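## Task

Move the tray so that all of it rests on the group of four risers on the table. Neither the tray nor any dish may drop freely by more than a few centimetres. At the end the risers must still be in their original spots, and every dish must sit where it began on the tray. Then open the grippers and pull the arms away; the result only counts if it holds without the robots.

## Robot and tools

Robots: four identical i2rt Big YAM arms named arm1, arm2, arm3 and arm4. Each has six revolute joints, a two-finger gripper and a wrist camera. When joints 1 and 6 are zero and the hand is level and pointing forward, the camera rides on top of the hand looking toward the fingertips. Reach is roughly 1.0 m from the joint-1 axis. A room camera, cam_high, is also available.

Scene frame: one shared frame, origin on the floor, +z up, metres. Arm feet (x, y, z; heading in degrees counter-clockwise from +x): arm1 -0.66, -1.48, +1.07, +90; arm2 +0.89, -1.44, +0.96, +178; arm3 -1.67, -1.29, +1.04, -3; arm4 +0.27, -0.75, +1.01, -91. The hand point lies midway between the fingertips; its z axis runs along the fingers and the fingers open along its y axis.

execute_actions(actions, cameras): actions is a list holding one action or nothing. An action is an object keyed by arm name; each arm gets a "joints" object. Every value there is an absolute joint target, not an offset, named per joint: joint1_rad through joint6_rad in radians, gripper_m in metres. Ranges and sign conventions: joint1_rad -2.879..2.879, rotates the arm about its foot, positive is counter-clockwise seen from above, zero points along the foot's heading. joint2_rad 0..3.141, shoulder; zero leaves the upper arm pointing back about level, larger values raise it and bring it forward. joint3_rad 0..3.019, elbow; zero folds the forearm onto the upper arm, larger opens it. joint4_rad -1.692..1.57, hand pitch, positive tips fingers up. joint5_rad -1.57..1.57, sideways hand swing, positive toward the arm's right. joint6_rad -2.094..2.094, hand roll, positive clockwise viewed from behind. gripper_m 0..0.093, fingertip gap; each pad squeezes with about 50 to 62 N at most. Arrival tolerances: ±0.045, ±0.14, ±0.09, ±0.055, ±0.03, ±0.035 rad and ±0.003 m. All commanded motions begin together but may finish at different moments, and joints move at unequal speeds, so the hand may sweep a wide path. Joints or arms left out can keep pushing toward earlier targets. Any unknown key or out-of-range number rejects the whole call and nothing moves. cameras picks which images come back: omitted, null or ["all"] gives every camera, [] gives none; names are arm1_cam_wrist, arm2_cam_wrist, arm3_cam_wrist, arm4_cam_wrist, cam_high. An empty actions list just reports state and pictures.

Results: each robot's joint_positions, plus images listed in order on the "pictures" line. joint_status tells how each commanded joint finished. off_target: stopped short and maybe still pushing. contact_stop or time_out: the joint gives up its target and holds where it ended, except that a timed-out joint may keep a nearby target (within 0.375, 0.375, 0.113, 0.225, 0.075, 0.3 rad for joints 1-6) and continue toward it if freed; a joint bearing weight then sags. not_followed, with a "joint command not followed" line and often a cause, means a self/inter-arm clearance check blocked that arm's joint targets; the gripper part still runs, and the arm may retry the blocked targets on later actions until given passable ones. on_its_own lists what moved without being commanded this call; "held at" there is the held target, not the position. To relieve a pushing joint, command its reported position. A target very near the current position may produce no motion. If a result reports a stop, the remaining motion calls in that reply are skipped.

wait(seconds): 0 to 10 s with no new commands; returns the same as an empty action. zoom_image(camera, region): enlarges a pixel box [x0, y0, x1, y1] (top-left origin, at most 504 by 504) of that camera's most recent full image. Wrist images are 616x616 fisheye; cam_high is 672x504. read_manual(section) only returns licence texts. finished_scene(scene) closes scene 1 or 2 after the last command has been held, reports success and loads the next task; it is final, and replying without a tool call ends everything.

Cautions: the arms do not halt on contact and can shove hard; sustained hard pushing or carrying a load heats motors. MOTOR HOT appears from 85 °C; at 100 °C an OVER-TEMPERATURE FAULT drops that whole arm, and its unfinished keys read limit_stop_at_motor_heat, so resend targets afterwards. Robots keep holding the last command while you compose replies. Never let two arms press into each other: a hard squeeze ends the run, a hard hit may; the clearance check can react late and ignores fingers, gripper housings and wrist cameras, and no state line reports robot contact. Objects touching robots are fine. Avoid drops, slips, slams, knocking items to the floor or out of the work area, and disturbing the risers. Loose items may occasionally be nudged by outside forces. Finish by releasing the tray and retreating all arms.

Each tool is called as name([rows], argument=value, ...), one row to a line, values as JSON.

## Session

execute_actions(actions=[])

Scene clock: 0.00 s.
arm1.joint_positions: joint1_rad=-1.328 joint2_rad=+0.651 joint3_rad=+1.359 joint4_rad=-1.210 joint5_rad=-0.179 joint6_rad=-0.452 gripper_m=+0.094
arm1.joint_status: not commanded
arm1.hand: x=-0.4116 y=-1.3903 z=+1.6151 quat_wxyz=(-0.513, +0.336, -0.789, -0.025) (m; scene frame)
arm2.joint_positions: joint1_rad=-0.098 joint2_rad=+0.512 joint3_rad=+1.446 joint4_rad=-1.423 joint5_rad=+0.119 joint6_rad=+0.486 gripper_m=+0.094
arm2.joint_status: not commanded
arm2.hand: x=+0.7318 y=-1.3949 z=+1.5277 quat_wxyz=(+0.042, +0.804, -0.292, -0.516) (m; scene frame)
arm3.joint_positions: joint1_rad=+0.734 joint2_rad=+0.475 joint3_rad=+1.383 joint4_rad=-1.188 joint5_rad=+0.237 joint6_rad=-0.067 gripper_m=+0.095
arm3.joint_status: not commanded
arm3.hand: x=-1.5038 y=-1.2000 z=+1.6344 quat_wxyz=(-0.596, +0.226, -0.765, -0.088) (m; scene frame)
arm4.joint_positions: joint1_rad=+0.485 joint2_rad=+0.585 joint3_rad=+1.418 joint4_rad=-1.186 joint5_rad=+0.192 joint6_rad=-0.397 gripper_m=+0.094
arm4.joint_status: not commanded
arm4.hand: x=+0.3495 y=-0.9643 z=+1.6063 quat_wxyz=(-0.359, -0.333, -0.747, +0.449) (m; scene frame)
pictures: arm1_cam_wrist, arm2_cam_wrist, arm3_cam_wrist, arm4_cam_wrist, cam_high
Images, in order (width x height): arm1_cam_wrist 616x616, arm2_cam_wrist 616x616, arm3_cam_wrist 616x616, arm4_cam_wrist 616x616, cam_high 672x504.

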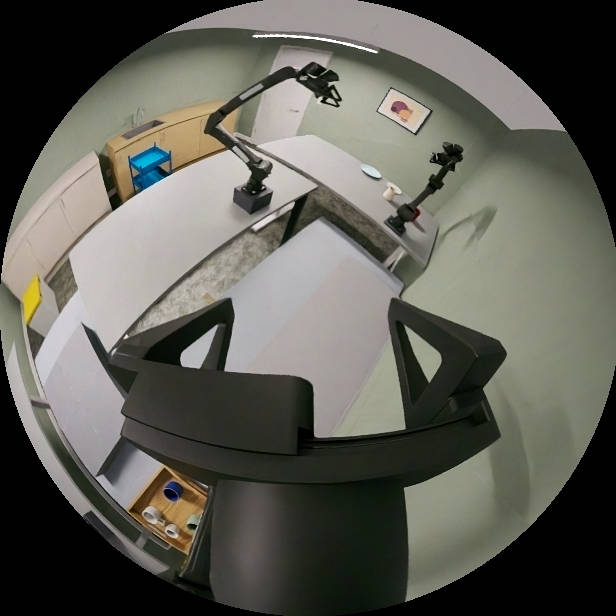

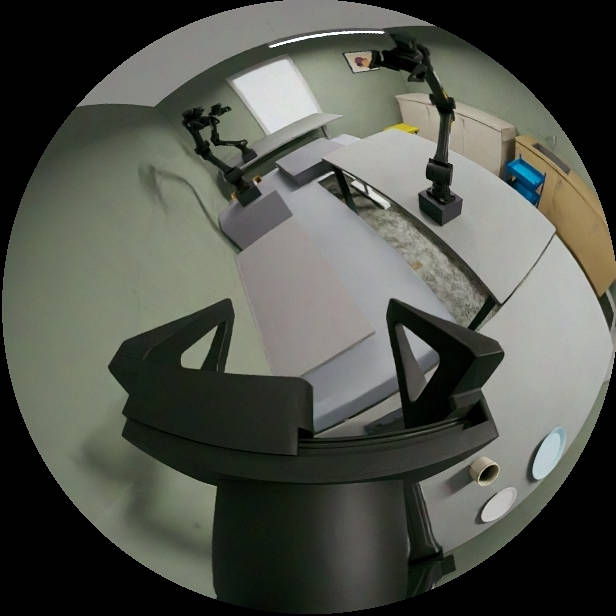

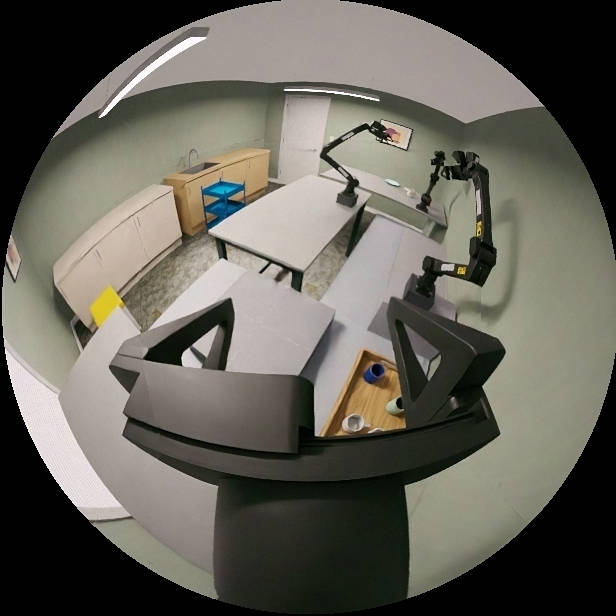

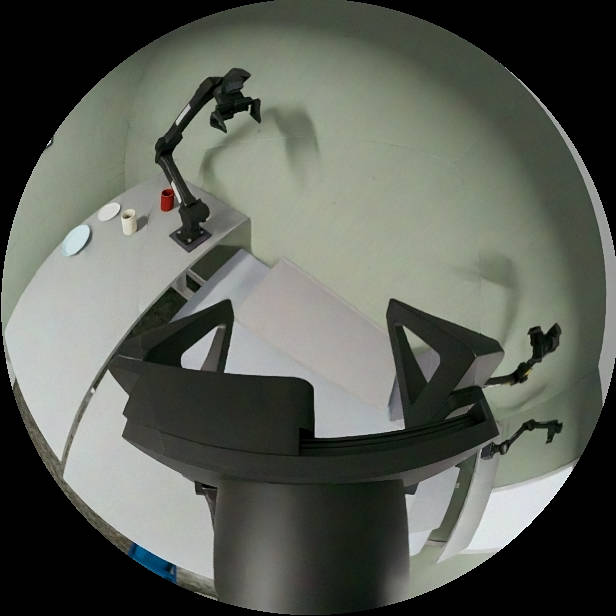

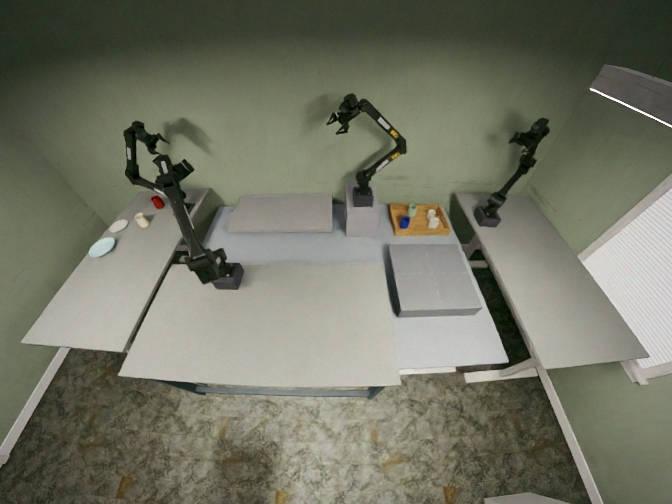

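execute_actions([
  {"arm1":{"joints":{"joint1_rad":1.62,"joint2_rad":1.212,"joint3_rad":0.635,"joint4_rad":-0.98,"joint5_rad":0,"joint6_rad":1.62,"gripper_m":0.055}},"arm3":{"joints":{"joint1_rad":-0.32,"joint2_rad":1.318,"joint3_rad":0.69,"joint4_rad":-0.93,"joint5_rad":0,"joint6_rad":-1.94,"gripper_m":0.055}},"arm4":{"joints":{"joint1_rad":-1.3,"joint2_rad":1.6,"joint3_rad":1.6,"joint4_rad":-0.2,"joint5_rad":0,"joint6_rad":0}}},
], cameras=["arm1_cam_wrist","arm3_cam_wrist","arm4_cam_wrist","cam_high"])

Scene clock: 7.07 s.
arm1.joint_positions: joint1_rad=+1.612 joint2_rad=+1.223 joint3_rad=+0.640 joint4_rad=-0.979 joint5_rad=-0.001 joint6_rad=+1.607 gripper_m=+0.055
arm1.joint_status: all done
arm1.hand: x=-0.9374 y=-1.4955 z=+1.1220 quat_wxyz=(+0.002, +0.710, -0.704, -0.003) (m; scene frame)
arm2.joint_positions: joint1_rad=-0.098 joint2_rad=+0.512 joint3_rad=+1.446 joint4_rad=-1.423 joint5_rad=+0.119 joint6_rad=+0.486 gripper_m=+0.094
arm2.joint_status: not commanded
arm2.hand: x=+0.7318 y=-1.3949 z=+1.5277 quat_wxyz=(+0.042, +0.804, -0.292, -0.516) (m; scene frame)
arm3.joint_positions: joint1_rad=-0.316 joint2_rad=+1.306 joint3_rad=+0.685 joint4_rad=-0.928 joint5_rad=+0.002 joint6_rad=-1.930 gripper_m=+0.055
arm3.joint_status: all done
arm3.hand: x=-1.3893 y=-1.3986 z=+1.0829 quat_wxyz=(+0.000, +0.704, -0.710, +0.013) (m; scene frame)
arm4.joint_positions: joint1_rad=-1.308 joint2_rad=+1.627 joint3_rad=+1.568 joint4_rad=-0.223 joint5_rad=+0.003 joint6_rad=-0.006 gripper_m=+0.094
arm4.joint_status: all done
arm4.hand: x=-0.4323 y=-0.9191 z=+1.4319 quat_wxyz=(-0.071, -0.791, -0.097, +0.600) (m; scene frame)
pictures: arm1_cam_wrist, arm3_cam_wrist, arm4_cam_wrist, cam_high
Images, in order (width x height): arm1_cam_wrist 616x616, arm3_cam_wrist 616x616, arm4_cam_wrist 616x616, cam_high 672x504.

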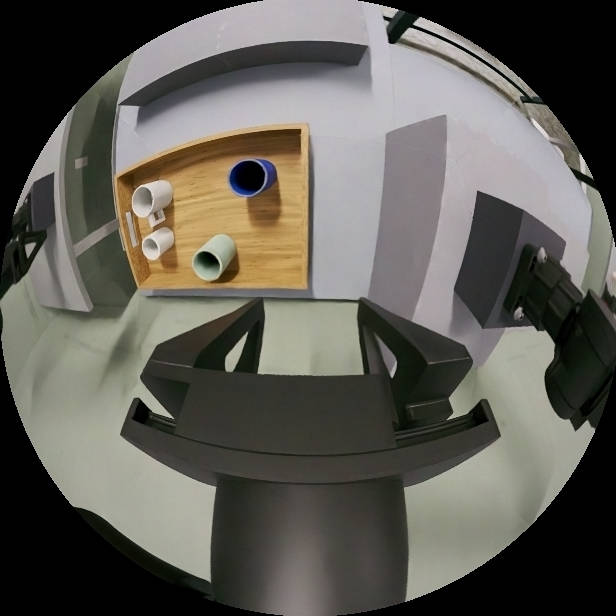

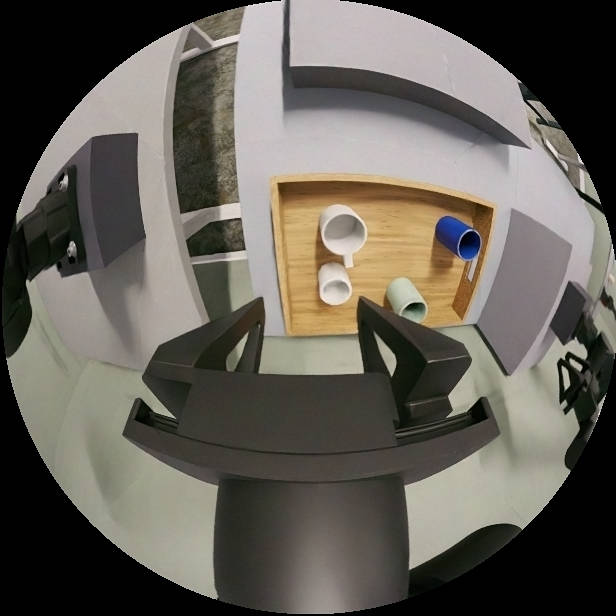

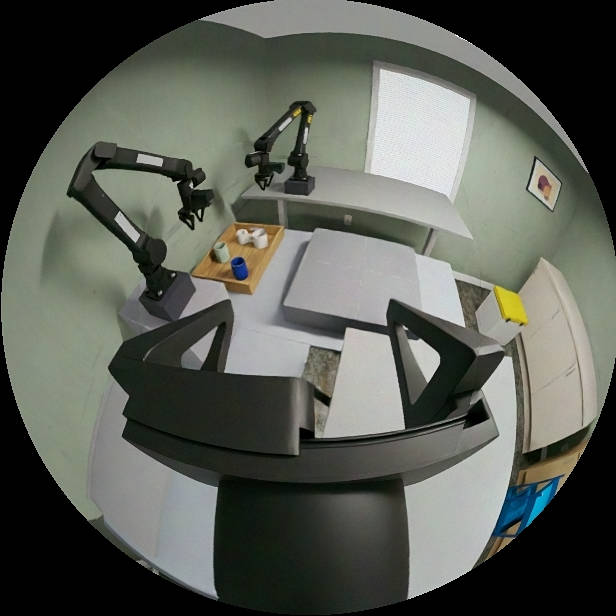

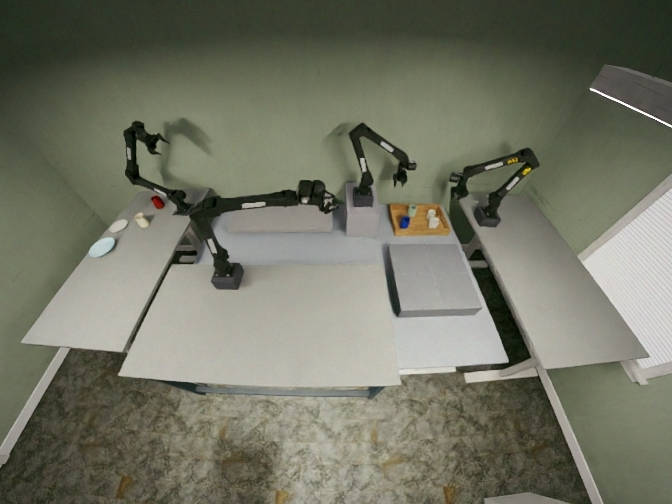

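execute_actions([
  {"arm1":{"joints":{"joint1_rad":1.84,"joint2_rad":1.963,"joint3_rad":0.562,"joint4_rad":-0.16,"joint6_rad":1.81,"gripper_m":0.045}},"arm3":{"joints":{"joint1_rad":-0.29,"joint2_rad":1.795,"joint3_rad":0.44,"joint4_rad":-0.215,"joint6_rad":-1.96,"gripper_m":0.045}},"arm4":{"joints":{"joint1_rad":-1.5,"joint2_rad":1.9,"joint3_rad":1.7,"joint4_rad":-0.2}}},
], cameras=["arm1_cam_wrist","arm3_cam_wrist","arm4_cam_wrist"])

Scene clock: 16.13 s.
arm1.joint_positions: joint1_rad=+1.834 joint2_rad=+1.952 joint3_rad=+0.566 joint4_rad=-0.174 joint5_rad=-0.001 joint6_rad=+1.797 gripper_m=+0.045
arm1.joint_status: all done
arm1.hand: x=-0.9474 y=-1.5612 z=+0.9036 quat_wxyz=(+0.003, +0.721, -0.692, -0.002) (m; scene frame)
arm2.joint_positions: joint1_rad=-0.098 joint2_rad=+0.512 joint3_rad=+1.446 joint4_rad=-1.423 joint5_rad=+0.119 joint6_rad=+0.486 gripper_m=+0.094
arm2.joint_status: not commanded
arm2.hand: x=+0.7318 y=-1.3949 z=+1.5277 quat_wxyz=(+0.042, +0.804, -0.292, -0.516) (m; scene frame)
arm3.joint_positions: joint1_rad=-0.299 joint2_rad=+1.783 joint3_rad=+0.431 joint4_rad=-0.225 joint5_rad=+0.002 joint6_rad=-1.950 gripper_m=+0.045
arm3.joint_status: all done
arm3.hand: x=-1.4398 y=-1.3761 z=+0.9046 quat_wxyz=(+0.006, +0.717, -0.697, -0.001) (m; scene frame)
arm4.joint_positions: joint1_rad=-1.504 joint2_rad=+1.926 joint3_rad=+1.671 joint4_rad=-0.207 joint5_rad=+0.001 joint6_rad=-0.006 gripper_m=+0.094
arm4.joint_status: all done
arm4.hand: x=-0.5322 y=-0.7827 z=+1.2750 quat_wxyz=(-0.012, -0.847, -0.021, +0.530) (m; scene frame)
pictures: arm1_cam_wrist, arm3_cam_wrist, arm4_cam_wrist
Images, in order (width x height): arm1_cam_wrist 616x616, arm3_cam_wrist 616x616, arm4_cam_wrist 616x616.

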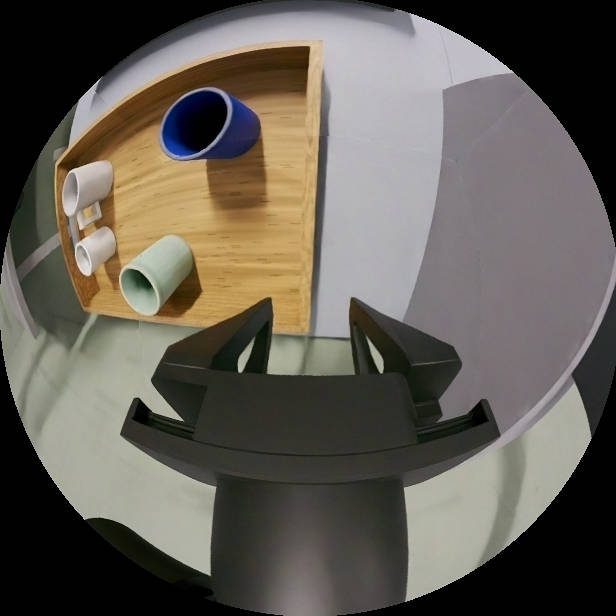

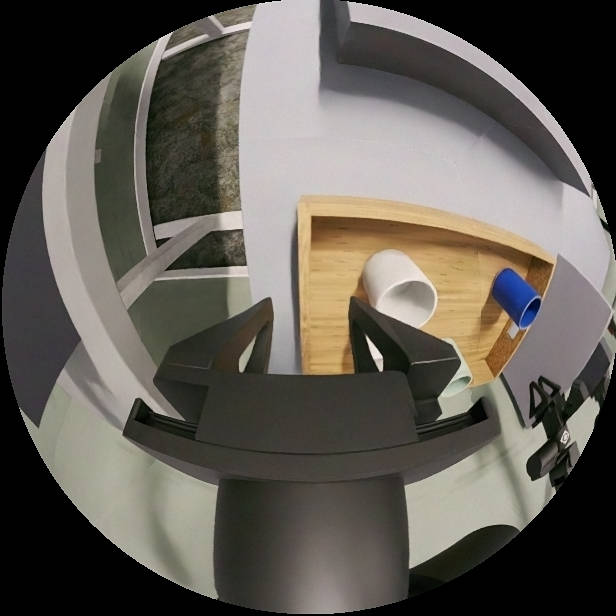

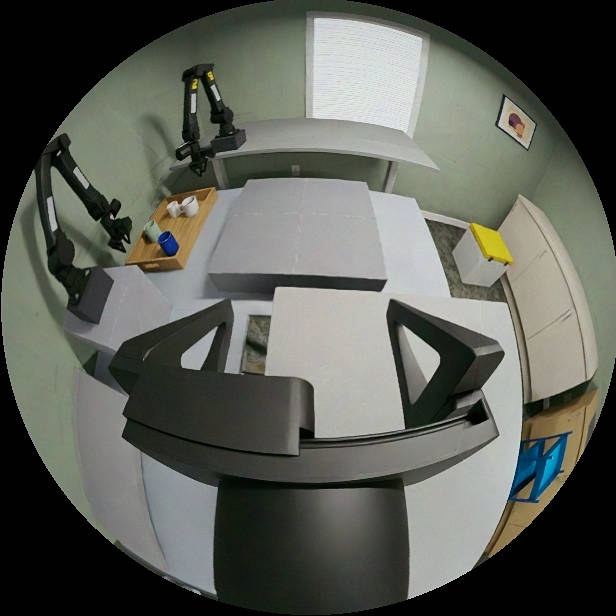

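execute_actions([
  {"arm1":{"joints":{"joint2_rad":2.16,"joint3_rad":0.6,"joint4_rad":-0.005,"joint6_rad":1.86}},"arm3":{"joints":{"joint2_rad":2.018,"joint3_rad":0.462,"joint4_rad":-0.004,"joint6_rad":-1.925}}},
], cameras=[])

execute_actions([
  {"arm1":{"joints":{"joint2_rad":2.353,"joint3_rad":0.665,"joint4_rad":0.122}},"arm3":{"joints":{"joint2_rad":2.244,"joint3_rad":0.518,"joint4_rad":0.166}}},
], cameras=["arm1_cam_wrist","arm3_cam_wrist"])

Scene clock: 22.50 s.
arm1.joint_positions: joint1_rad=+1.834 joint2_rad=+2.157 joint3_rad=+0.599 joint4_rad=-0.019 joint5_rad=-0.001 joint6_rad=+1.847 gripper_m=+0.045
arm1.joint_status: all done
arm1.hand: x=-0.9405 y=-1.5592 z=+0.8488 quat_wxyz=(-0.004, +0.704, -0.710, +0.002) (m; scene frame)
arm2.joint_positions: joint1_rad=-0.098 joint2_rad=+0.512 joint3_rad=+1.446 joint4_rad=-1.423 joint5_rad=+0.119 joint6_rad=+0.486 gripper_m=+0.094
arm2.joint_status: not commanded
arm2.hand: x=+0.7318 y=-1.3949 z=+1.5277 quat_wxyz=(+0.042, +0.804, -0.292, -0.516) (m; scene frame)
arm3.joint_positions: joint1_rad=-0.299 joint2_rad=+2.012 joint3_rad=+0.457 joint4_rad=-0.014 joint5_rad=+0.002 joint6_rad=-1.935 gripper_m=+0.045
arm3.joint_status: all done
arm3.hand: x=-1.4375 y=-1.3774 z=+0.8531 quat_wxyz=(+0.004, +0.712, -0.702, +0.003) (m; scene frame)
arm4.joint_positions: joint1_rad=-1.504 joint2_rad=+1.926 joint3_rad=+1.671 joint4_rad=-0.207 joint5_rad=+0.001 joint6_rad=-0.006 gripper_m=+0.094
arm4.joint_status: not commanded
arm4.hand: x=-0.5322 y=-0.7827 z=+1.2750 quat_wxyz=(-0.012, -0.847, -0.021, +0.530) (m; scene frame)
pictures: none
No camera images: the call's "cameras" was empty. Leave "cameras" out to get every camera's image.

Scene clock: 23.47 s.
arm1.joint_positions: joint1_rad=+1.834 joint2_rad=+2.350 joint3_rad=+0.663 joint4_rad=+0.109 joint5_rad=-0.001 joint6_rad=+1.848 gripper_m=+0.045
arm1.joint_status: all done
arm1.hand: x=-0.9392 y=-1.5588 z=+0.7953 quat_wxyz=(-0.004, +0.704, -0.711, +0.002) (m; scene frame)
arm2.joint_positions: joint1_rad=-0.098 joint2_rad=+0.512 joint3_rad=+1.446 joint4_rad=-1.423 joint5_rad=+0.119 joint6_rad=+0.486 gripper_m=+0.094
arm2.joint_status: not commanded
arm2.hand: x=+0.7318 y=-1.3949 z=+1.5277 quat_wxyz=(+0.042, +0.804, -0.292, -0.516) (m; scene frame)
arm3.joint_positions: joint1_rad=-0.299 joint2_rad=+2.227 joint3_rad=+0.521 joint4_rad=+0.155 joint5_rad=+0.002 joint6_rad=-1.934 gripper_m=+0.045
arm3.joint_status: all done
arm3.hand: x=-1.4296 y=-1.3808 z=+0.8017 quat_wxyz=(+0.001, +0.711, -0.703, +0.012) (m; scene frame)
arm4.joint_positions: joint1_rad=-1.504 joint2_rad=+1.926 joint3_rad=+1.671 joint4_rad=-0.207 joint5_rad=+0.001 joint6_rad=-0.006 gripper_m=+0.094
arm4.joint_status: not commanded
arm4.hand: x=-0.5322 y=-0.7827 z=+1.2750 quat_wxyz=(-0.012, -0.847, -0.021, +0.530) (m; scene frame)
pictures: arm1_cam_wrist, arm3_cam_wrist
Images, in order (width x height): arm1_cam_wrist 616x616, arm3_cam_wrist 616x616.

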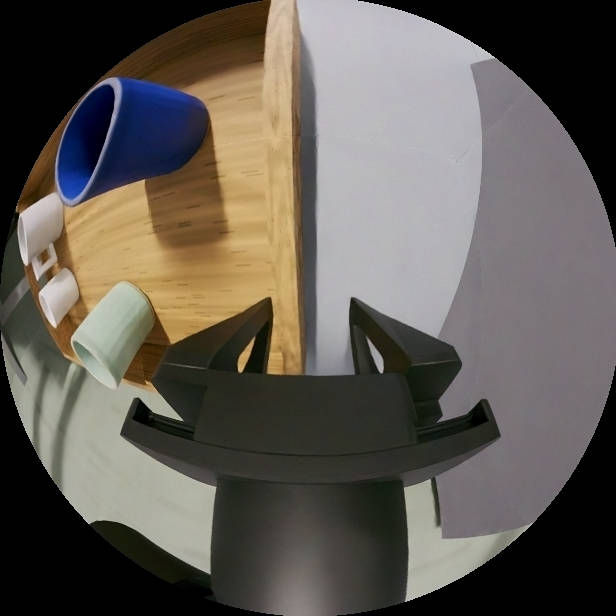

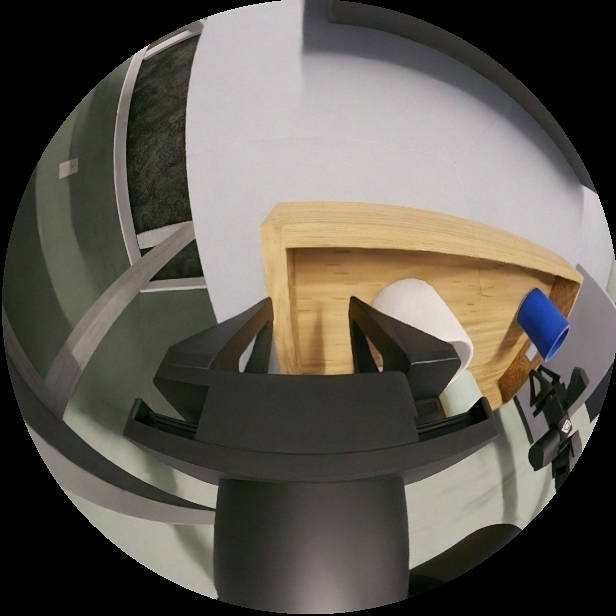

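execute_actions([
  {"arm1":{"joints":{"joint3_rad":0.686}},"arm3":{"joints":{"joint3_rad":0.492}}},
], cameras=["arm1_cam_wrist","arm3_cam_wrist"])

Scene clock: 26.00 s.
arm1.joint_positions: joint1_rad=+1.834 joint2_rad=+2.350 joint3_rad=+0.685 joint4_rad=+0.109 joint5_rad=-0.001 joint6_rad=+1.848 gripper_m=+0.045
arm1.joint_status: all done
arm1.hand: x=-0.9525 y=-1.5624 z=+0.7944 quat_wxyz=(+0.005, +0.704, -0.711, -0.003) (m; scene frame)
arm2.joint_positions: joint1_rad=-0.098 joint2_rad=+0.512 joint3_rad=+1.446 joint4_rad=-1.423 joint5_rad=+0.119 joint6_rad=+0.486 gripper_m=+0.094
arm2.joint_status: not commanded
arm2.hand: x=+0.7318 y=-1.3949 z=+1.5277 quat_wxyz=(+0.042, +0.804, -0.292, -0.516) (m; scene frame)
arm3.joint_positions: joint1_rad=-0.299 joint2_rad=+2.227 joint3_rad=+0.500 joint4_rad=+0.161 joint5_rad=+0.002 joint6_rad=-1.934 gripper_m=+0.045
arm3.joint_status: all done
arm3.hand: x=-1.4409 y=-1.3767 z=+0.8029 quat_wxyz=(+0.004, +0.711, -0.703, +0.005) (m; scene frame)
arm4.joint_positions: joint1_rad=-1.504 joint2_rad=+1.926 joint3_rad=+1.671 joint4_rad=-0.207 joint5_rad=+0.001 joint6_rad=-0.006 gripper_m=+0.094
arm4.joint_status: not commanded
arm4.hand: x=-0.5322 y=-0.7827 z=+1.2750 quat_wxyz=(-0.012, -0.847, -0.021, +0.530) (m; scene frame)
pictures: arm1_cam_wrist, arm3_cam_wrist
Images, in order (width x height): arm1_cam_wrist 616x616, arm3_cam_wrist 616x616.

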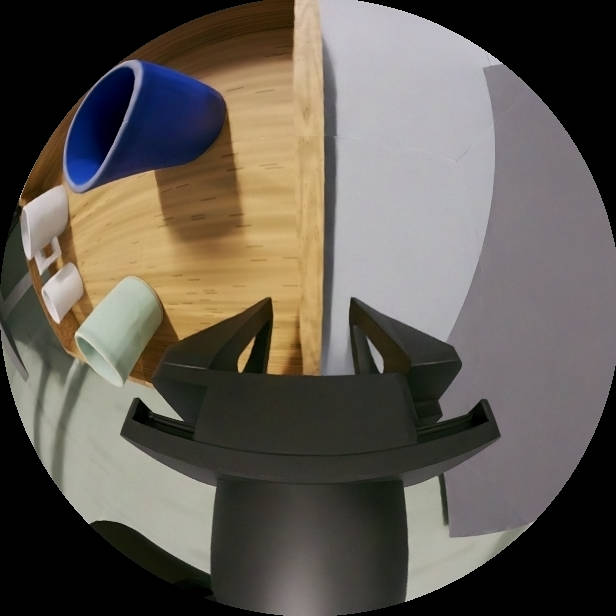

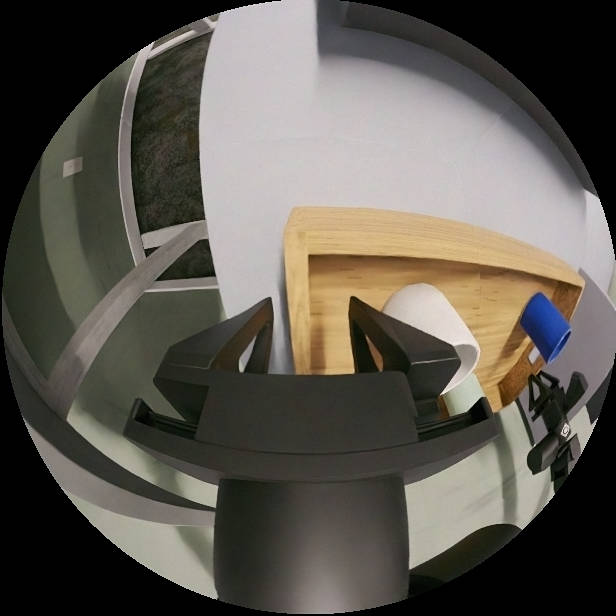

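execute_actions([
  {"arm1":{"joints":{"joint2_rad":2.385,"joint3_rad":0.695,"joint4_rad":0.145}},"arm3":{"joints":{"joint2_rad":2.297,"joint3_rad":0.514,"joint4_rad":0.21}}},
], cameras=["arm3_cam_wrist"])

execute_actions([
  {"arm1":{"joints":{"gripper_m":0}},"arm3":{"joints":{"gripper_m":0}}},
], cameras=["arm1_cam_wrist","arm3_cam_wrist"])

Scene clock: 29.97 s.
arm1.joint_positions: joint1_rad=+1.834 joint2_rad=+2.362 joint3_rad=+0.692 joint4_rad=+0.131 joint5_rad=-0.001 joint6_rad=+1.848 gripper_m=+0.045
arm1.joint_status: all done
arm1.hand: x=-0.9574 y=-1.5638 z=+0.7909 quat_wxyz=(+0.013, +0.703, -0.711, -0.007) (m; scene frame)
arm2.joint_positions: joint1_rad=-0.098 joint2_rad=+0.512 joint3_rad=+1.446 joint4_rad=-1.423 joint5_rad=+0.119 joint6_rad=+0.486 gripper_m=+0.094
arm2.joint_status: not commanded
arm2.hand: x=+0.7318 y=-1.3949 z=+1.5277 quat_wxyz=(+0.042, +0.804, -0.292, -0.516) (m; scene frame)
arm3.joint_positions: joint1_rad=-0.299 joint2_rad=+2.285 joint3_rad=+0.511 joint4_rad=+0.200 joint5_rad=+0.002 joint6_rad=-1.934 gripper_m=+0.045
arm3.joint_status: all done
arm3.hand: x=-1.4455 y=-1.3751 z=+0.7891 quat_wxyz=(+0.006, +0.711, -0.703, +0.001) (m; scene frame)
arm4.joint_positions: joint1_rad=-1.504 joint2_rad=+1.926 joint3_rad=+1.671 joint4_rad=-0.207 joint5_rad=+0.001 joint6_rad=-0.006 gripper_m=+0.094
arm4.joint_status: not commanded
arm4.hand: x=-0.5322 y=-0.7827 z=+1.2750 quat_wxyz=(-0.012, -0.847, -0.021, +0.530) (m; scene frame)
pictures: arm3_cam_wrist
Images, in order (width x height): arm3_cam_wrist 616x616.

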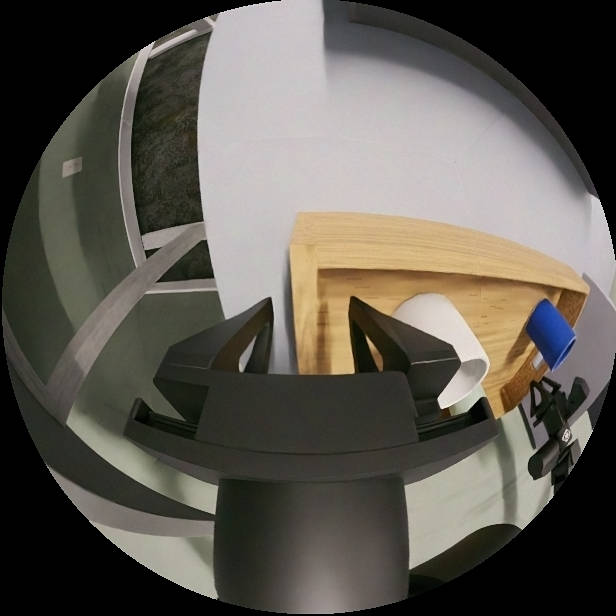

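Scene clock: 30.57 s.
arm1.joint_positions: joint1_rad=+1.834 joint2_rad=+2.365 joint3_rad=+0.687 joint4_rad=+0.132 joint5_rad=-0.005 joint6_rad=+1.848 gripper_m=+0.011
arm1.joint_status: gripper_m off_target (ended at +0.011, target +0.000)
arm1.hand: x=-0.9531 y=-1.5633 z=+0.7901 quat_wxyz=(+0.010, +0.703, -0.711, -0.004) (m; scene frame)
arm2.joint_positions: joint1_rad=-0.098 joint2_rad=+0.512 joint3_rad=+1.446 joint4_rad=-1.423 joint5_rad=+0.119 joint6_rad=+0.486 gripper_m=+0.094
arm2.joint_status: not commanded
arm2.hand: x=+0.7318 y=-1.3949 z=+1.5277 quat_wxyz=(+0.042, +0.804, -0.292, -0.516) (m; scene frame)
arm3.joint_positions: joint1_rad=-0.299 joint2_rad=+2.288 joint3_rad=+0.508 joint4_rad=+0.200 joint5_rad=+0.006 joint6_rad=-1.934 gripper_m=+0.011
arm3.joint_status: gripper_m off_target (ended at +0.011, target +0.000)
arm3.hand: x=-1.4481 y=-1.3749 z=+0.7888 quat_wxyz=(+0.008, +0.711, -0.703, +0.000) (m; scene frame)
arm4.joint_positions: joint1_rad=-1.504 joint2_rad=+1.926 joint3_rad=+1.671 joint4_rad=-0.207 joint5_rad=+0.001 joint6_rad=-0.006 gripper_m=+0.094
arm4.joint_status: not commanded
arm4.hand: x=-0.5322 y=-0.7827 z=+1.2750 quat_wxyz=(-0.012, -0.847, -0.021, +0.530) (m; scene frame)
pictures: arm1_cam_wrist, arm3_cam_wrist
Images, in order (width x height): arm1_cam_wrist 616x616, arm3_cam_wrist 616x616.

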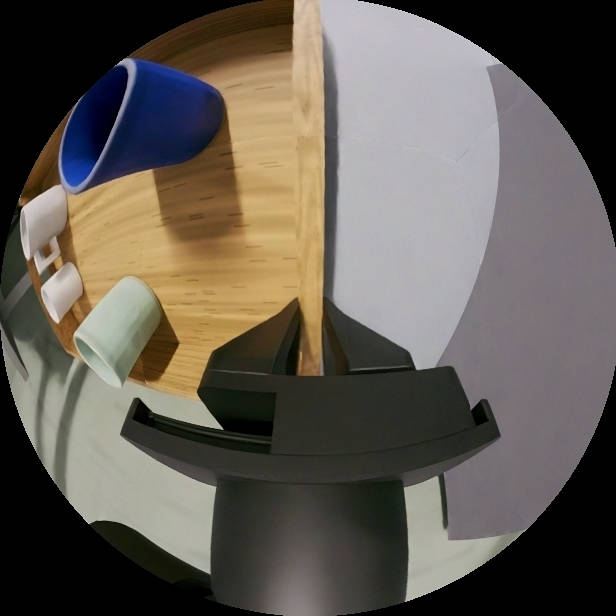

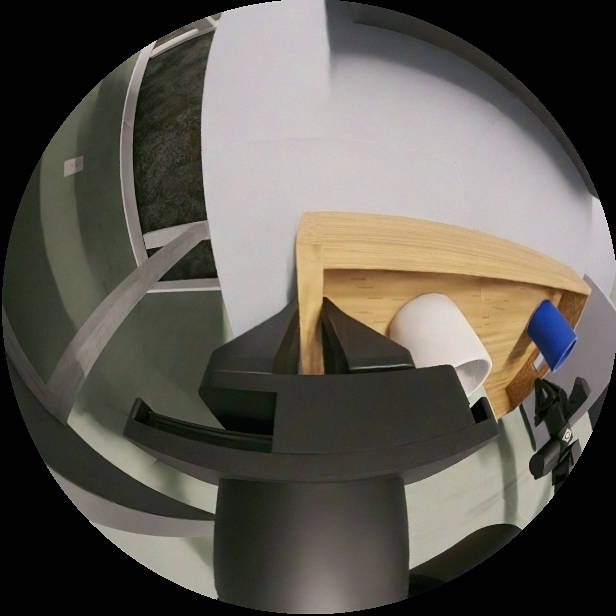

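execute_actions([
  {"arm1":{"joints":{"joint2_rad":2.135,"joint3_rad":0.64,"joint4_rad":-0.03}},"arm3":{"joints":{"joint2_rad":2.01,"joint3_rad":0.436,"joint4_rad":0.045}}},
], cameras=["arm3_cam_wrist"])

execute_actions([
  {"arm1":{"joints":{"joint2_rad":1.953,"joint3_rad":0.602,"joint4_rad":-0.168}},"arm3":{"joints":{"joint2_rad":1.78,"joint3_rad":0.408,"joint4_rad":-0.152}}},
], cameras=["arm1_cam_wrist","arm3_cam_wrist"])

Scene clock: 37.20 s.
arm1.joint_positions: joint1_rad=+1.834 joint2_rad=+2.195 joint3_rad=+0.637 joint4_rad=-0.026 joint5_rad=+0.005 joint6_rad=+1.848 gripper_m=+0.011
arm1.joint_status: all done
arm1.hand: x=-0.9490 y=-1.5605 z=+0.8385 quat_wxyz=(-0.009, +0.703, -0.711, +0.001) (m; scene frame)
arm2.joint_positions: joint1_rad=-0.098 joint2_rad=+0.512 joint3_rad=+1.446 joint4_rad=-1.423 joint5_rad=+0.119 joint6_rad=+0.486 gripper_m=+0.094
arm2.joint_status: not commanded
arm2.hand: x=+0.7318 y=-1.3949 z=+1.5277 quat_wxyz=(+0.042, +0.804, -0.292, -0.516) (m; scene frame)
arm3.joint_positions: joint1_rad=-0.298 joint2_rad=+2.052 joint3_rad=+0.441 joint4_rad=+0.054 joint5_rad=-0.009 joint6_rad=-1.934 gripper_m=+0.011
arm3.joint_status: all done
arm3.hand: x=-1.4427 y=-1.3733 z=+0.8444 quat_wxyz=(-0.003, +0.712, -0.702, +0.006) (m; scene frame)
arm4.joint_positions: joint1_rad=-1.504 joint2_rad=+1.926 joint3_rad=+1.671 joint4_rad=-0.207 joint5_rad=+0.001 joint6_rad=-0.006 gripper_m=+0.094
arm4.joint_status: not commanded
arm4.hand: x=-0.5322 y=-0.7827 z=+1.2750 quat_wxyz=(-0.012, -0.847, -0.021, +0.530) (m; scene frame)
pictures: arm3_cam_wrist
Images, in order (width x height): arm3_cam_wrist 616x616.

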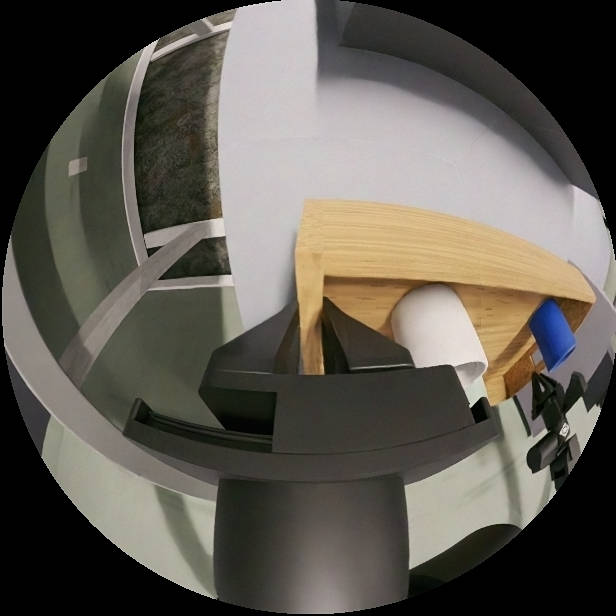

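Scene clock: 38.13 s.
arm1.joint_positions: joint1_rad=+1.834 joint2_rad=+2.014 joint3_rad=+0.594 joint4_rad=-0.164 joint5_rad=+0.004 joint6_rad=+1.848 gripper_m=+0.011
arm1.joint_status: all done
arm1.hand: x=-0.9490 y=-1.5607 z=+0.8883 quat_wxyz=(-0.008, +0.703, -0.711, +0.001) (m; scene frame)
arm2.joint_positions: joint1_rad=-0.098 joint2_rad=+0.512 joint3_rad=+1.446 joint4_rad=-1.423 joint5_rad=+0.119 joint6_rad=+0.486 gripper_m=+0.094
arm2.joint_status: not commanded
arm2.hand: x=+0.7318 y=-1.3949 z=+1.5277 quat_wxyz=(+0.042, +0.804, -0.292, -0.516) (m; scene frame)
arm3.joint_positions: joint1_rad=-0.297 joint2_rad=+1.819 joint3_rad=+0.407 joint4_rad=-0.138 joint5_rad=-0.010 joint6_rad=-1.934 gripper_m=+0.011
arm3.joint_status: all done
arm3.hand: x=-1.4413 y=-1.3729 z=+0.8951 quat_wxyz=(-0.005, +0.712, -0.702, +0.010) (m; scene frame)
arm4.joint_positions: joint1_rad=-1.504 joint2_rad=+1.926 joint3_rad=+1.671 joint4_rad=-0.207 joint5_rad=+0.001 joint6_rad=-0.006 gripper_m=+0.094
arm4.joint_status: not commanded
arm4.hand: x=-0.5322 y=-0.7827 z=+1.2750 quat_wxyz=(-0.012, -0.847, -0.021, +0.530) (m; scene frame)
pictures: arm1_cam_wrist, arm3_cam_wrist
Images, in order (width x height): arm1_cam_wrist 616x616, arm3_cam_wrist 616x616.

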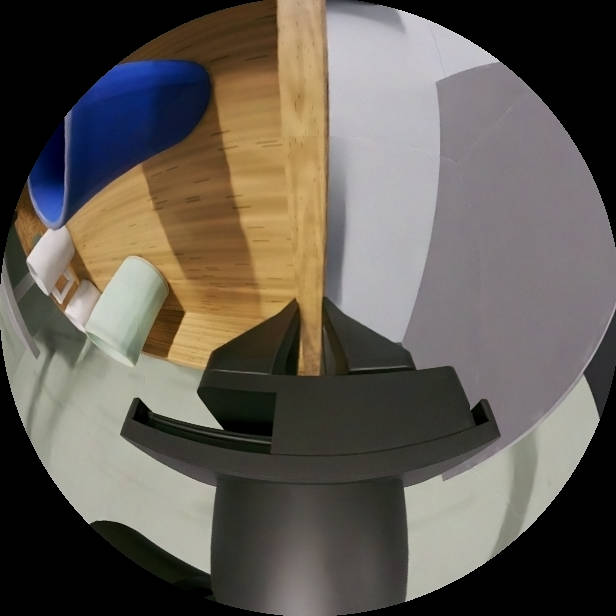

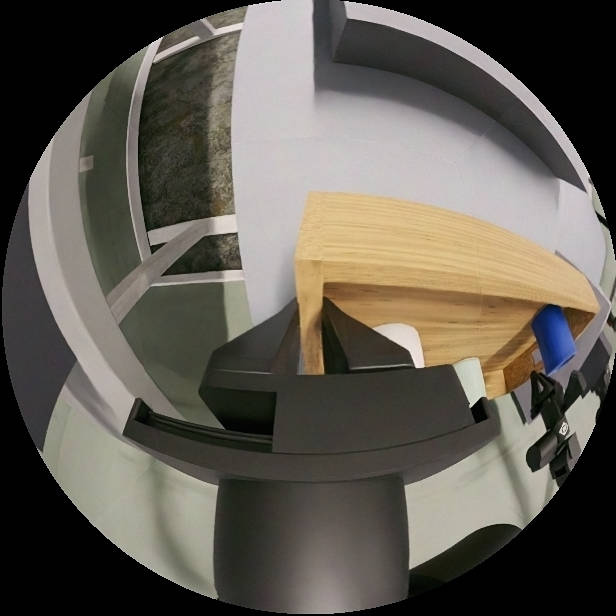

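execute_actions([
  {"arm1":{"joints":{"joint2_rad":2.14,"joint3_rad":0.645,"joint4_rad":-0.015}},"arm3":{"joints":{"joint2_rad":2.05,"joint3_rad":0.445,"joint4_rad":0.06}}},
], cameras=[])

execute_actions([
  {"arm1":{"joints":{"joint2_rad":2.27,"joint3_rad":0.68,"joint4_rad":0.08}},"arm3":{"joints":{"joint2_rad":2.22,"joint3_rad":0.495,"joint4_rad":0.16}}},
], cameras=["arm1_cam_wrist","arm3_cam_wrist"])

Scene clock: 41.70 s.
arm1.joint_positions: joint1_rad=+1.834 joint2_rad=+2.190 joint3_rad=+0.634 joint4_rad=-0.034 joint5_rad=-0.004 joint6_rad=+1.848 gripper_m=+0.011
arm1.joint_status: all done
arm1.hand: x=-0.9471 y=-1.5616 z=+0.8401 quat_wxyz=(-0.009, +0.703, -0.711, +0.006) (m; scene frame)
arm2.joint_positions: joint1_rad=-0.098 joint2_rad=+0.512 joint3_rad=+1.446 joint4_rad=-1.423 joint5_rad=+0.119 joint6_rad=+0.486 gripper_m=+0.094
arm2.joint_status: not commanded
arm2.hand: x=+0.7318 y=-1.3949 z=+1.5277 quat_wxyz=(+0.042, +0.804, -0.292, -0.516) (m; scene frame)
arm3.joint_positions: joint1_rad=-0.292 joint2_rad=+2.050 joint3_rad=+0.443 joint4_rad=+0.056 joint5_rad=-0.008 joint6_rad=-1.931 gripper_m=+0.011
arm3.joint_status: all done
arm3.hand: x=-1.4401 y=-1.3727 z=+0.8446 quat_wxyz=(-0.004, +0.713, -0.701, +0.009) (m; scene frame)
arm4.joint_positions: joint1_rad=-1.504 joint2_rad=+1.926 joint3_rad=+1.671 joint4_rad=-0.207 joint5_rad=+0.001 joint6_rad=-0.006 gripper_m=+0.094
arm4.joint_status: not commanded
arm4.hand: x=-0.5322 y=-0.7827 z=+1.2750 quat_wxyz=(-0.012, -0.847, -0.021, +0.530) (m; scene frame)
pictures: none
No camera images: the call's "cameras" was empty. Leave "cameras" out to get every camera's image.

Scene clock: 42.57 s.
arm1.joint_positions: joint1_rad=+1.834 joint2_rad=+2.316 joint3_rad=+0.675 joint4_rad=+0.062 joint5_rad=-0.008 joint6_rad=+1.848 gripper_m=+0.011
arm1.joint_status: all done
arm1.hand: x=-0.9481 y=-1.5625 z=+0.8041 quat_wxyz=(-0.003, +0.703, -0.711, +0.006) (m; scene frame)
arm2.joint_positions: joint1_rad=-0.098 joint2_rad=+0.512 joint3_rad=+1.446 joint4_rad=-1.423 joint5_rad=+0.119 joint6_rad=+0.486 gripper_m=+0.094
arm2.joint_status: not commanded
arm2.hand: x=+0.7318 y=-1.3949 z=+1.5277 quat_wxyz=(+0.042, +0.804, -0.292, -0.516) (m; scene frame)
arm3.joint_positions: joint1_rad=-0.291 joint2_rad=+2.224 joint3_rad=+0.497 joint4_rad=+0.154 joint5_rad=-0.006 joint6_rad=-1.930 gripper_m=+0.011
arm3.joint_status: all done
arm3.hand: x=-1.4420 y=-1.3728 z=+0.8039 quat_wxyz=(+0.002, +0.713, -0.701, +0.000) (m; scene frame)
arm4.joint_positions: joint1_rad=-1.504 joint2_rad=+1.926 joint3_rad=+1.671 joint4_rad=-0.207 joint5_rad=+0.001 joint6_rad=-0.006 gripper_m=+0.094
arm4.joint_status: not commanded
arm4.hand: x=-0.5322 y=-0.7827 z=+1.2750 quat_wxyz=(-0.012, -0.847, -0.021, +0.530) (m; scene frame)
pictures: arm1_cam_wrist, arm3_cam_wrist
Images, in order (width x height): arm1_cam_wrist 616x616, arm3_cam_wrist 616x616.

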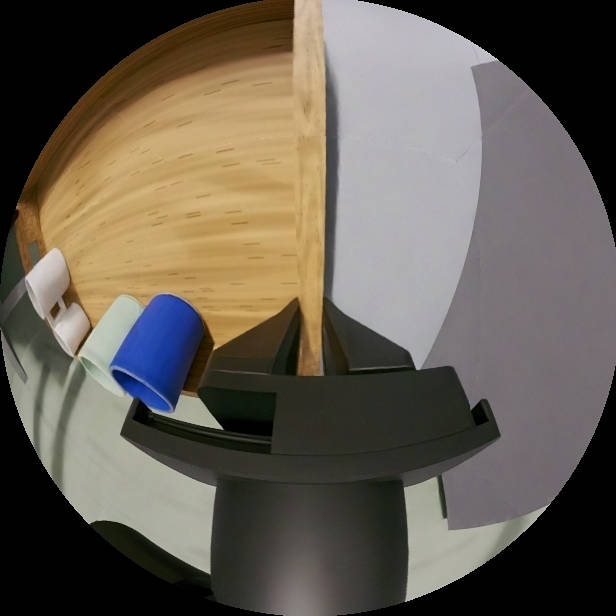

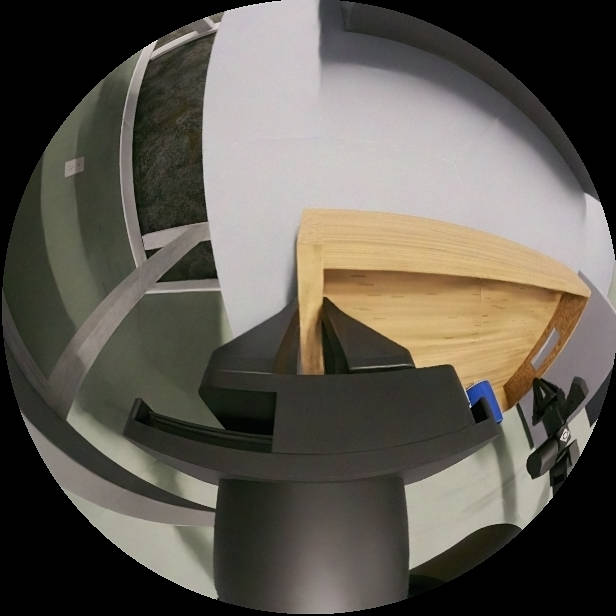

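execute_actions([
  {"arm1":{"joints":{"joint2_rad":2.365,"joint3_rad":0.68,"joint4_rad":0.12,"gripper_m":0.04}},"arm3":{"joints":{"joint2_rad":2.27,"joint3_rad":0.51,"joint4_rad":0.2,"gripper_m":0.04}}},
], cameras=[])

execute_actions([
  {"arm1":{"joints":{"joint2_rad":2.1,"joint3_rad":0.61,"joint4_rad":-0.09}},"arm3":{"joints":{"joint2_rad":1.95,"joint3_rad":0.42,"joint4_rad":-0.05}}},
], cameras=[])

execute_actions([
  {"arm1":{"joints":{"joint1_rad":1.605,"joint2_rad":1.22,"joint3_rad":0.65,"joint4_rad":-0.99,"joint6_rad":1.595,"gripper_m":0.0}},"arm3":{"joints":{"joint1_rad":-0.325,"joint2_rad":1.305,"joint3_rad":0.7,"joint4_rad":-0.938,"gripper_m":0.0}}},
], cameras=["arm1_cam_wrist","arm3_cam_wrist"])

Scene clock: 55.37 s.
arm1.joint_positions: joint1_rad=+1.834 joint2_rad=+2.347 joint3_rad=+0.679 joint4_rad=+0.108 joint5_rad=-0.004 joint6_rad=+1.848 gripper_m=+0.040
arm1.joint_status: all done
arm1.hand: x=-0.9499 y=-1.5622 z=+0.7954 quat_wxyz=(+0.004, +0.703, -0.711, -0.001) (m; scene frame)
arm2.joint_positions: joint1_rad=-0.098 joint2_rad=+0.512 joint3_rad=+1.446 joint4_rad=-1.423 joint5_rad=+0.119 joint6_rad=+0.486 gripper_m=+0.094
arm2.joint_status: not commanded
arm2.hand: x=+0.7318 y=-1.3949 z=+1.5277 quat_wxyz=(+0.042, +0.804, -0.292, -0.516) (m; scene frame)
arm3.joint_positions: joint1_rad=-0.291 joint2_rad=+2.255 joint3_rad=+0.507 joint4_rad=+0.190 joint5_rad=-0.002 joint6_rad=-1.930 gripper_m=+0.040
arm3.joint_status: all done
arm3.hand: x=-1.4383 y=-1.3749 z=+0.7963 quat_wxyz=(+0.000, +0.713, -0.701, +0.008) (m; scene frame)
arm4.joint_positions: joint1_rad=-1.504 joint2_rad=+1.926 joint3_rad=+1.671 joint4_rad=-0.207 joint5_rad=+0.001 joint6_rad=-0.006 gripper_m=+0.094
arm4.joint_status: not commanded
arm4.hand: x=-0.5322 y=-0.7827 z=+1.2750 quat_wxyz=(-0.012, -0.847, -0.021, +0.530) (m; scene frame)
pictures: none
No camera images: the call's "cameras" was empty. Leave "cameras" out to get every camera's image.

Scene clock: 56.43 s.
arm1.joint_positions: joint1_rad=+1.834 joint2_rad=+2.087 joint3_rad=+0.611 joint4_rad=-0.077 joint5_rad=-0.003 joint6_rad=+1.848 gripper_m=+0.040
arm1.joint_status: all done
arm1.hand: x=-0.9573 y=-1.5642 z=+0.8686 quat_wxyz=(+0.007, +0.703, -0.711, -0.003) (m; scene frame)
arm2.joint_positions: joint1_rad=-0.098 joint2_rad=+0.512 joint3_rad=+1.446 joint4_rad=-1.423 joint5_rad=+0.119 joint6_rad=+0.486 gripper_m=+0.094
arm2.joint_status: not commanded
arm2.hand: x=+0.7318 y=-1.3949 z=+1.5277 quat_wxyz=(+0.042, +0.804, -0.292, -0.516) (m; scene frame)
arm3.joint_positions: joint1_rad=-0.291 joint2_rad=+1.955 joint3_rad=+0.419 joint4_rad=-0.042 joint5_rad=-0.002 joint6_rad=-1.930 gripper_m=+0.040
arm3.joint_status: all done
arm3.hand: x=-1.4489 y=-1.3705 z=+0.8655 quat_wxyz=(+0.004, +0.713, -0.701, -0.001) (m; scene frame)
arm4.joint_positions: joint1_rad=-1.504 joint2_rad=+1.926 joint3_rad=+1.671 joint4_rad=-0.207 joint5_rad=+0.001 joint6_rad=-0.006 gripper_m=+0.094
arm4.joint_status: not commanded
arm4.hand: x=-0.5322 y=-0.7827 z=+1.2750 quat_wxyz=(-0.012, -0.847, -0.021, +0.530) (m; scene frame)
pictures: none
No camera images: the call's "cameras" was empty. Leave "cameras" out to get every camera's image.

Scene clock: 57.93 s.
arm1.joint_positions: joint1_rad=+1.603 joint2_rad=+1.220 joint3_rad=+0.637 joint4_rad=-0.976 joint5_rad=-0.001 joint6_rad=+1.608 gripper_m=+0.000
arm1.joint_status: all done
arm1.hand: x=-0.9371 y=-1.4931 z=+1.1218 quat_wxyz=(+0.003, +0.707, -0.707, -0.003) (m; scene frame)
arm2.joint_positions: joint1_rad=-0.098 joint2_rad=+0.512 joint3_rad=+1.446 joint4_rad=-1.423 joint5_rad=+0.119 joint6_rad=+0.486 gripper_m=+0.094
arm2.joint_status: not commanded
arm2.hand: x=+0.7318 y=-1.3949 z=+1.5277 quat_wxyz=(+0.042, +0.804, -0.292, -0.516) (m; scene frame)
arm3.joint_positions: joint1_rad=-0.317 joint2_rad=+1.315 joint3_rad=+0.700 joint4_rad=-0.930 joint5_rad=-0.002 joint6_rad=-1.930 gripper_m=+0.001
arm3.joint_status: all done
arm3.hand: x=-1.3837 y=-1.4004 z=+1.0852 quat_wxyz=(-0.002, +0.704, -0.710, +0.014) (m; scene frame)
arm4.joint_positions: joint1_rad=-1.504 joint2_rad=+1.926 joint3_rad=+1.671 joint4_rad=-0.207 joint5_rad=+0.001 joint6_rad=-0.006 gripper_m=+0.094
arm4.joint_status: not commanded
arm4.hand: x=-0.5322 y=-0.7827 z=+1.2750 quat_wxyz=(-0.012, -0.847, -0.021, +0.530) (m; scene frame)
pictures: arm1_cam_wrist, arm3_cam_wrist
Images, in order (width x height): arm1_cam_wrist 616x616, arm3_cam_wrist 616x616.

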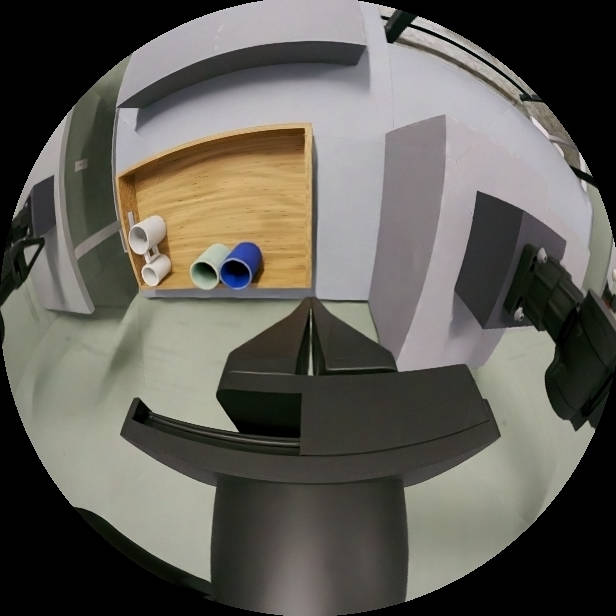

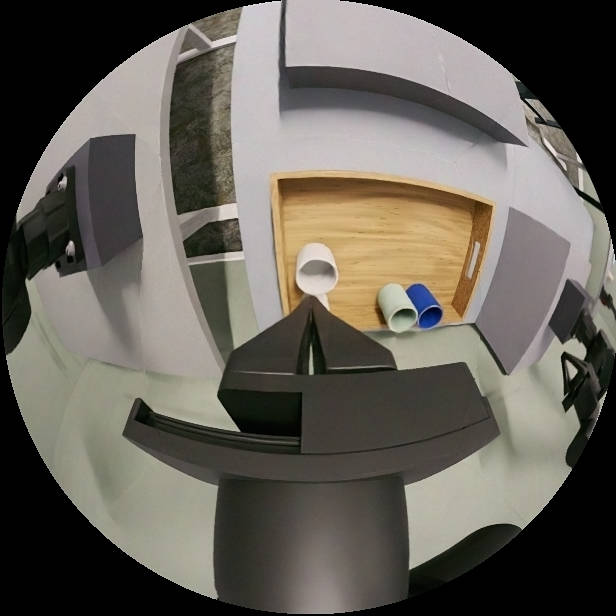

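execute_actions([
  {"arm1":{"joints":{"joint1_rad":1.827,"joint2_rad":2.02,"joint3_rad":0.955,"joint4_rad":-0.493,"joint6_rad":1.83}},"arm3":{"joints":{"joint1_rad":-0.515,"joint2_rad":1.84,"joint3_rad":0.755,"joint4_rad":-0.48,"joint6_rad":-2.08}}},
], cameras=["arm1_cam_wrist","arm3_cam_wrist"])

Scene clock: 68.13 s.
arm1.joint_positions: joint1_rad=+1.826 joint2_rad=+2.024 joint3_rad=+0.948 joint4_rad=-0.506 joint5_rad=-0.001 joint6_rad=+1.817 gripper_m=+0.000
arm1.joint_status: all done
arm1.hand: x=-1.0726 y=-1.5921 z=+0.9271 quat_wxyz=(-0.006, +0.712, -0.702, +0.003) (m; scene frame)
arm2.joint_positions: joint1_rad=-0.098 joint2_rad=+0.512 joint3_rad=+1.446 joint4_rad=-1.423 joint5_rad=+0.119 joint6_rad=+0.486 gripper_m=+0.094
arm2.joint_status: not commanded
arm2.hand: x=+0.7318 y=-1.3949 z=+1.5277 quat_wxyz=(+0.042, +0.804, -0.292, -0.516) (m; scene frame)
arm3.joint_positions: joint1_rad=-0.518 joint2_rad=+1.833 joint3_rad=+0.730 joint4_rad=-0.489 joint5_rad=+0.000 joint6_rad=-2.070 gripper_m=+0.001
arm3.joint_status: all done
arm3.hand: x=-1.3771 y=-1.4801 z=+0.9295 quat_wxyz=(+0.007, +0.681, -0.732, -0.009) (m; scene frame)
arm4.joint_positions: joint1_rad=-1.504 joint2_rad=+1.926 joint3_rad=+1.671 joint4_rad=-0.207 joint5_rad=+0.001 joint6_rad=-0.006 gripper_m=+0.094
arm4.joint_status: not commanded
arm4.hand: x=-0.5322 y=-0.7827 z=+1.2750 quat_wxyz=(-0.012, -0.847, -0.021, +0.530) (m; scene frame)
pictures: arm1_cam_wrist, arm3_cam_wrist
Images, in order (width x height): arm1_cam_wrist 616x616, arm3_cam_wrist 616x616.

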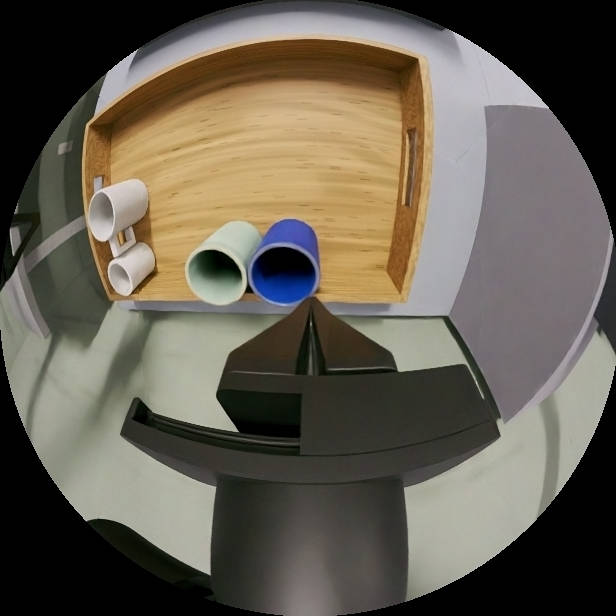

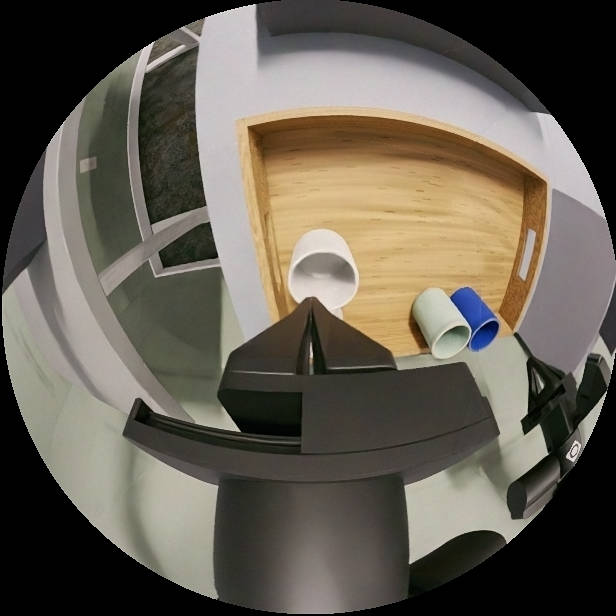

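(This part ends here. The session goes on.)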